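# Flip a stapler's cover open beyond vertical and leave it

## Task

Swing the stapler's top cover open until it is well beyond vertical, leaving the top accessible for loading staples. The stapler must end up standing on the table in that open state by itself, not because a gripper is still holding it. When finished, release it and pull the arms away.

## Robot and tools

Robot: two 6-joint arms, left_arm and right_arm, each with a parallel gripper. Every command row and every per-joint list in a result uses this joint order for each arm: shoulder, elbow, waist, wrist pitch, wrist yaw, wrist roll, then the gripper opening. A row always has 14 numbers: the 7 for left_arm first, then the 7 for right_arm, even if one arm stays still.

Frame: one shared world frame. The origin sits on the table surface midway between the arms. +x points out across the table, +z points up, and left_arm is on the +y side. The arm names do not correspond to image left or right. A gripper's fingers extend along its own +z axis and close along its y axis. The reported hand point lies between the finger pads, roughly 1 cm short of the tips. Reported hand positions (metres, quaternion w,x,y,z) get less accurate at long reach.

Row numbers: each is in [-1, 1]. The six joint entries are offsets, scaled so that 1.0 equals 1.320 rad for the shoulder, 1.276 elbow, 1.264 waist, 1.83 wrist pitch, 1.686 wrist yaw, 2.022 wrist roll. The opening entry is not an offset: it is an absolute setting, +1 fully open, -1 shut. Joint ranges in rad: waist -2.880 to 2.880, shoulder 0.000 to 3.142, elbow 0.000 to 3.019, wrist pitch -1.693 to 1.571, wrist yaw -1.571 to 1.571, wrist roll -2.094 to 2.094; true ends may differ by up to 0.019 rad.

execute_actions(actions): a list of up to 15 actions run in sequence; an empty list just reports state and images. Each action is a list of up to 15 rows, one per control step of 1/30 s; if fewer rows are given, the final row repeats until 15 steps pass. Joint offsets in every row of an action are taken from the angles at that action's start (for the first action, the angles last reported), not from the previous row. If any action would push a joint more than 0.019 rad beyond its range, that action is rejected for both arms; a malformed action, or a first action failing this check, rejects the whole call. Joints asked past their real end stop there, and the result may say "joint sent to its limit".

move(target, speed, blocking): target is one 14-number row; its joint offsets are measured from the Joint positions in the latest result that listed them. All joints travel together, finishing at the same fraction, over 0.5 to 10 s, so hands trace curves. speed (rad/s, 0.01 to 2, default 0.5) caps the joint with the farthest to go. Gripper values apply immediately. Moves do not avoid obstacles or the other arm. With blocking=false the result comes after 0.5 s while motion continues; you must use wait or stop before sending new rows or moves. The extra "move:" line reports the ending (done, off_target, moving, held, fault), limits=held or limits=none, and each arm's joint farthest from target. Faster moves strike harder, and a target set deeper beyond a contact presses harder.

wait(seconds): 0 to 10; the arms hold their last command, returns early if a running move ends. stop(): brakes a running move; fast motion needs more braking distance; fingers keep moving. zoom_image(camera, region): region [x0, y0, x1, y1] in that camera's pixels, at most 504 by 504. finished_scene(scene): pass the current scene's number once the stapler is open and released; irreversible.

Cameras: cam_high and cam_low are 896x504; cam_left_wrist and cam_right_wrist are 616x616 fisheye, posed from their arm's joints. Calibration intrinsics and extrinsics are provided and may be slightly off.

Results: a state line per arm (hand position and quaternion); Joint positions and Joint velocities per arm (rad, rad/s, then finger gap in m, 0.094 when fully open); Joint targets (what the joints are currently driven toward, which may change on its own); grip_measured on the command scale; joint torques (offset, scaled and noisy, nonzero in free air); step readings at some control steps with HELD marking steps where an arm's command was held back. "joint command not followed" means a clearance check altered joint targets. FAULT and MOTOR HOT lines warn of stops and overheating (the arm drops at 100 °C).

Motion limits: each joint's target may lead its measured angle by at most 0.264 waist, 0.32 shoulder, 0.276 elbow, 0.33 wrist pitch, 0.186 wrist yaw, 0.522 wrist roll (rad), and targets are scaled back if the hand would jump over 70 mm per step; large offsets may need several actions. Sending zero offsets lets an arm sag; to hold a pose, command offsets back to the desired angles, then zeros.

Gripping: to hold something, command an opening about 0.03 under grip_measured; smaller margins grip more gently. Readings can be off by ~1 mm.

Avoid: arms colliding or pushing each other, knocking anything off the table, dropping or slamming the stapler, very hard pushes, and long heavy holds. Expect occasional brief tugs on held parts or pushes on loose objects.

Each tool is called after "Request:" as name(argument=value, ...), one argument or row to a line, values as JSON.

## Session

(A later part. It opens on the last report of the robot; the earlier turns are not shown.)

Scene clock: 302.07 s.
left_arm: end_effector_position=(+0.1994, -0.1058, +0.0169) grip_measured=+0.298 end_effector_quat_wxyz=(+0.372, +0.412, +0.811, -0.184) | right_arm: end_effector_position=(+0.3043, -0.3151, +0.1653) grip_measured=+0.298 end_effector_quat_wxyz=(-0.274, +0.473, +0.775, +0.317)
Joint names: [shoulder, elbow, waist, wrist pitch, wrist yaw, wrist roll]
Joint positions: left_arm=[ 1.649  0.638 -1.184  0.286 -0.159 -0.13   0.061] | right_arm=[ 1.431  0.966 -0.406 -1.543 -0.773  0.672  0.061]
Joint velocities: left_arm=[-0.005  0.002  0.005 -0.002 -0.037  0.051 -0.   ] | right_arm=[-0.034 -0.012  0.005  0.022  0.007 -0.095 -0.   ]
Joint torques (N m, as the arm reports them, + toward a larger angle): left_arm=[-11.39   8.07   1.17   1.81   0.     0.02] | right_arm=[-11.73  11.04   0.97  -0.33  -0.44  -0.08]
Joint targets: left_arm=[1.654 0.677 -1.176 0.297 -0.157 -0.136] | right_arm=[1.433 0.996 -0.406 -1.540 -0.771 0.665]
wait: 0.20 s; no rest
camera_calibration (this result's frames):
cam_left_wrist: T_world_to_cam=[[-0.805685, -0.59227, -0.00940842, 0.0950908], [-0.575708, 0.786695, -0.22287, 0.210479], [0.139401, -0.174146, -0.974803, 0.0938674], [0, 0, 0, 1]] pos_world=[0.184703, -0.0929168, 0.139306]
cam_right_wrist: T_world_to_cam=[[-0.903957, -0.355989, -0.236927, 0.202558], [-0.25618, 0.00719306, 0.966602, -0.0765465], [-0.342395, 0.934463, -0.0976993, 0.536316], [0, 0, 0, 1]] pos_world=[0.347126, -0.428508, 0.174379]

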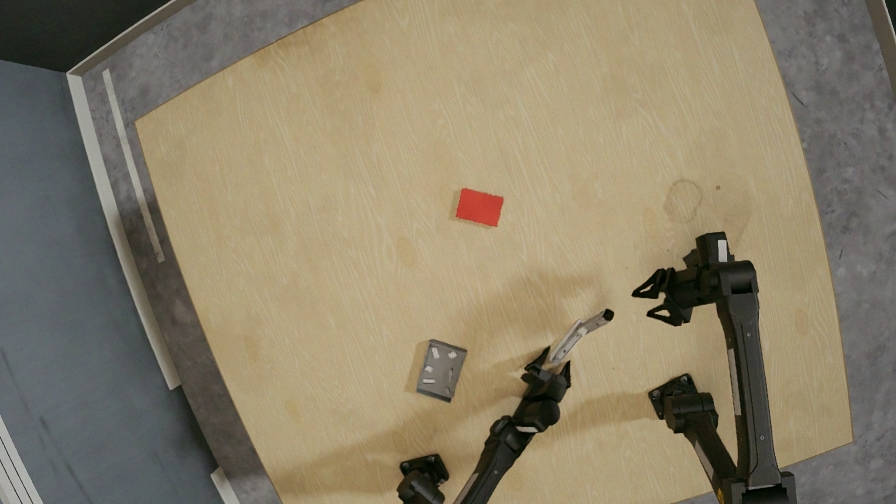

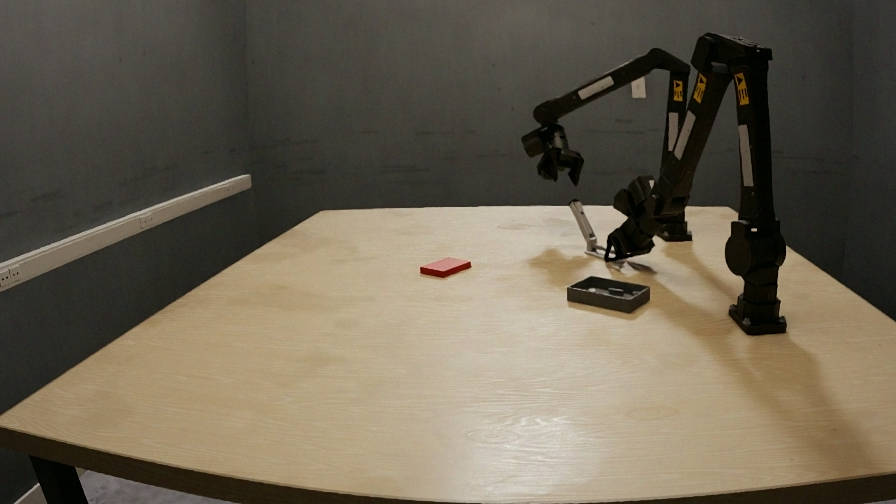

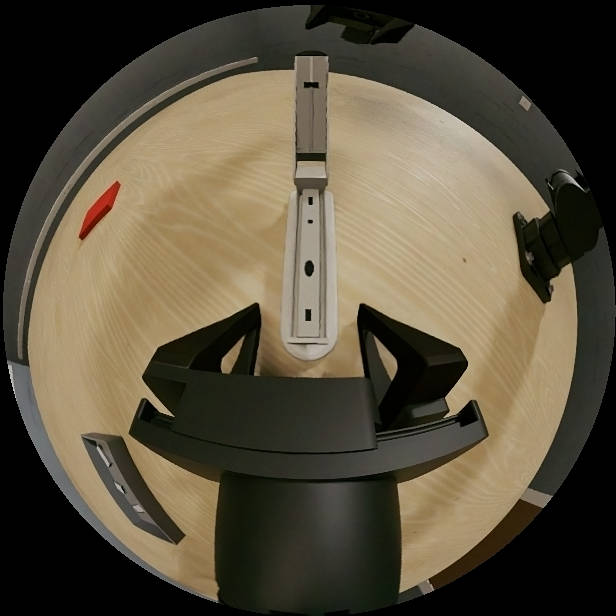

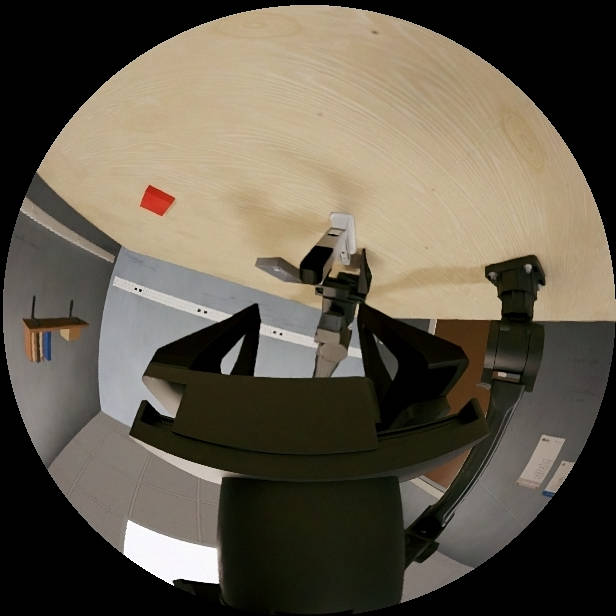

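The stapler stands open on its own. Retreating the left arm now.

Request:
move(
  target=[-0.227,-0.11,0.0063,0.006,0.001,-0.003,0.3,0.0015,0.0235,0.0,0.0016,0.0012,-0.0035,0.3],
  speed=0.5,
)

Scene clock: 304.37 s.
left_arm: end_effector_position=(+0.1831, -0.0704, +0.0984) grip_measured=+0.298 end_effector_quat_wxyz=(+0.429, +0.389, +0.782, -0.230) | right_arm: end_effector_position=(+0.3043, -0.3151, +0.1653) grip_measured=+0.298 end_effector_quat_wxyz=(-0.274, +0.473, +0.775, +0.317)
Joint names: [shoulder, elbow, waist, wrist pitch, wrist yaw, wrist roll]
Joint positions: left_arm=[ 1.353  0.505 -1.184  0.286 -0.159 -0.13   0.061] | right_arm=[ 1.431  0.966 -0.406 -1.543 -0.773  0.672  0.061]
Joint velocities: left_arm=[-0.005  0.002 -0.005  0.017 -0.037 -0.037  0.001] | right_arm=[-0.015  0.007  0.015  0.002  0.007 -0.022 -0.001]
Joint torques (N m, as the arm reports them, + toward a larger angle): left_arm=[-8.6   5.89  1.31  1.84  0.02  0.03] | right_arm=[-11.8   10.85   0.69  -0.35  -0.44  -0.07]
Joint targets: left_arm=[1.350 0.497 -1.176 0.297 -0.157 -0.137] | right_arm=[1.433 0.996 -0.406 -1.540 -0.771 0.665]
move: off_target (right_arm); limits=none; left_arm: farthest joint: the wrist pitch, 0.011 radians from its target (0.011 radians at the start); right_arm: farthest joint: the elbow, 0.030 radians from its target (0.030 radians at the start)
camera_calibration (this result's frames):
cam_left_wrist: T_world_to_cam=[[-0.806174, -0.591202, 0.0237391, 0.100657], [-0.55526, 0.742087, -0.37549, 0.199551], [0.204374, -0.315892, -0.926522, 0.155047], [0, 0, 0, 1]] pos_world=[0.160262, -0.0395974, 0.216194]
cam_right_wrist: T_world_to_cam=[[-0.903957, -0.355989, -0.236927, 0.202558], [-0.25618, 0.00719306, 0.966602, -0.0765465], [-0.342395, 0.934463, -0.0976993, 0.536316], [0, 0, 0, 1]] pos_world=[0.347126, -0.428508, 0.174379]

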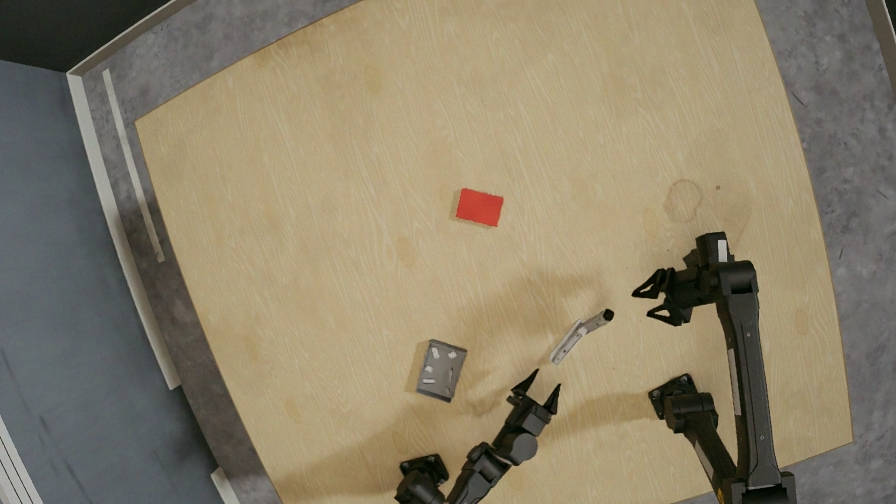

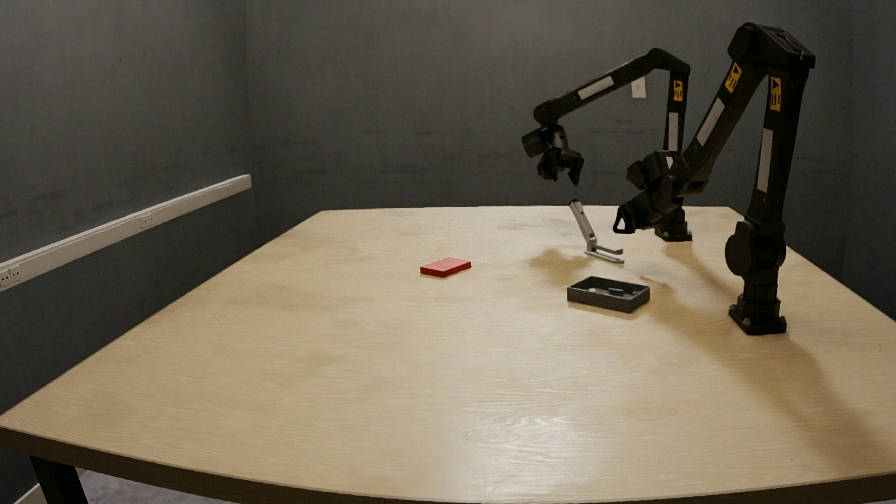

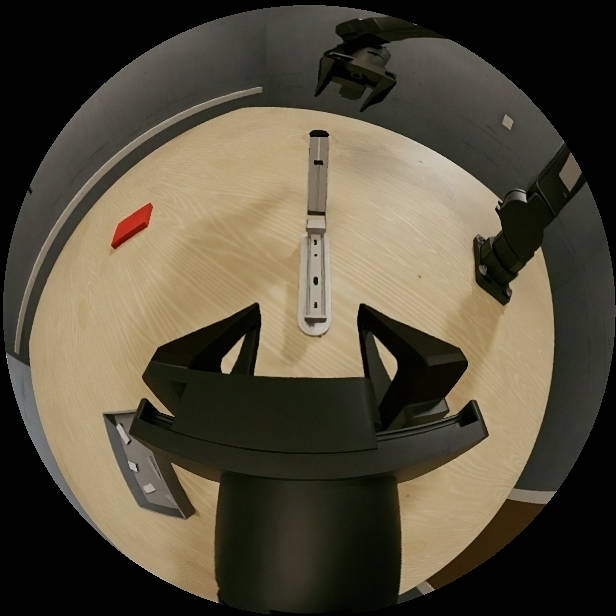

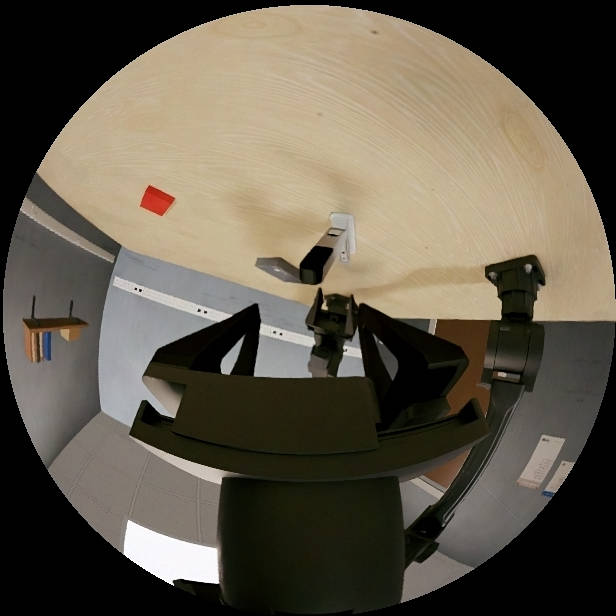

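The stapler is standing open well past upright, and both arms are clear.

Request:
finished_scene(
  scene=2,
)

The scene is finished: the task was done.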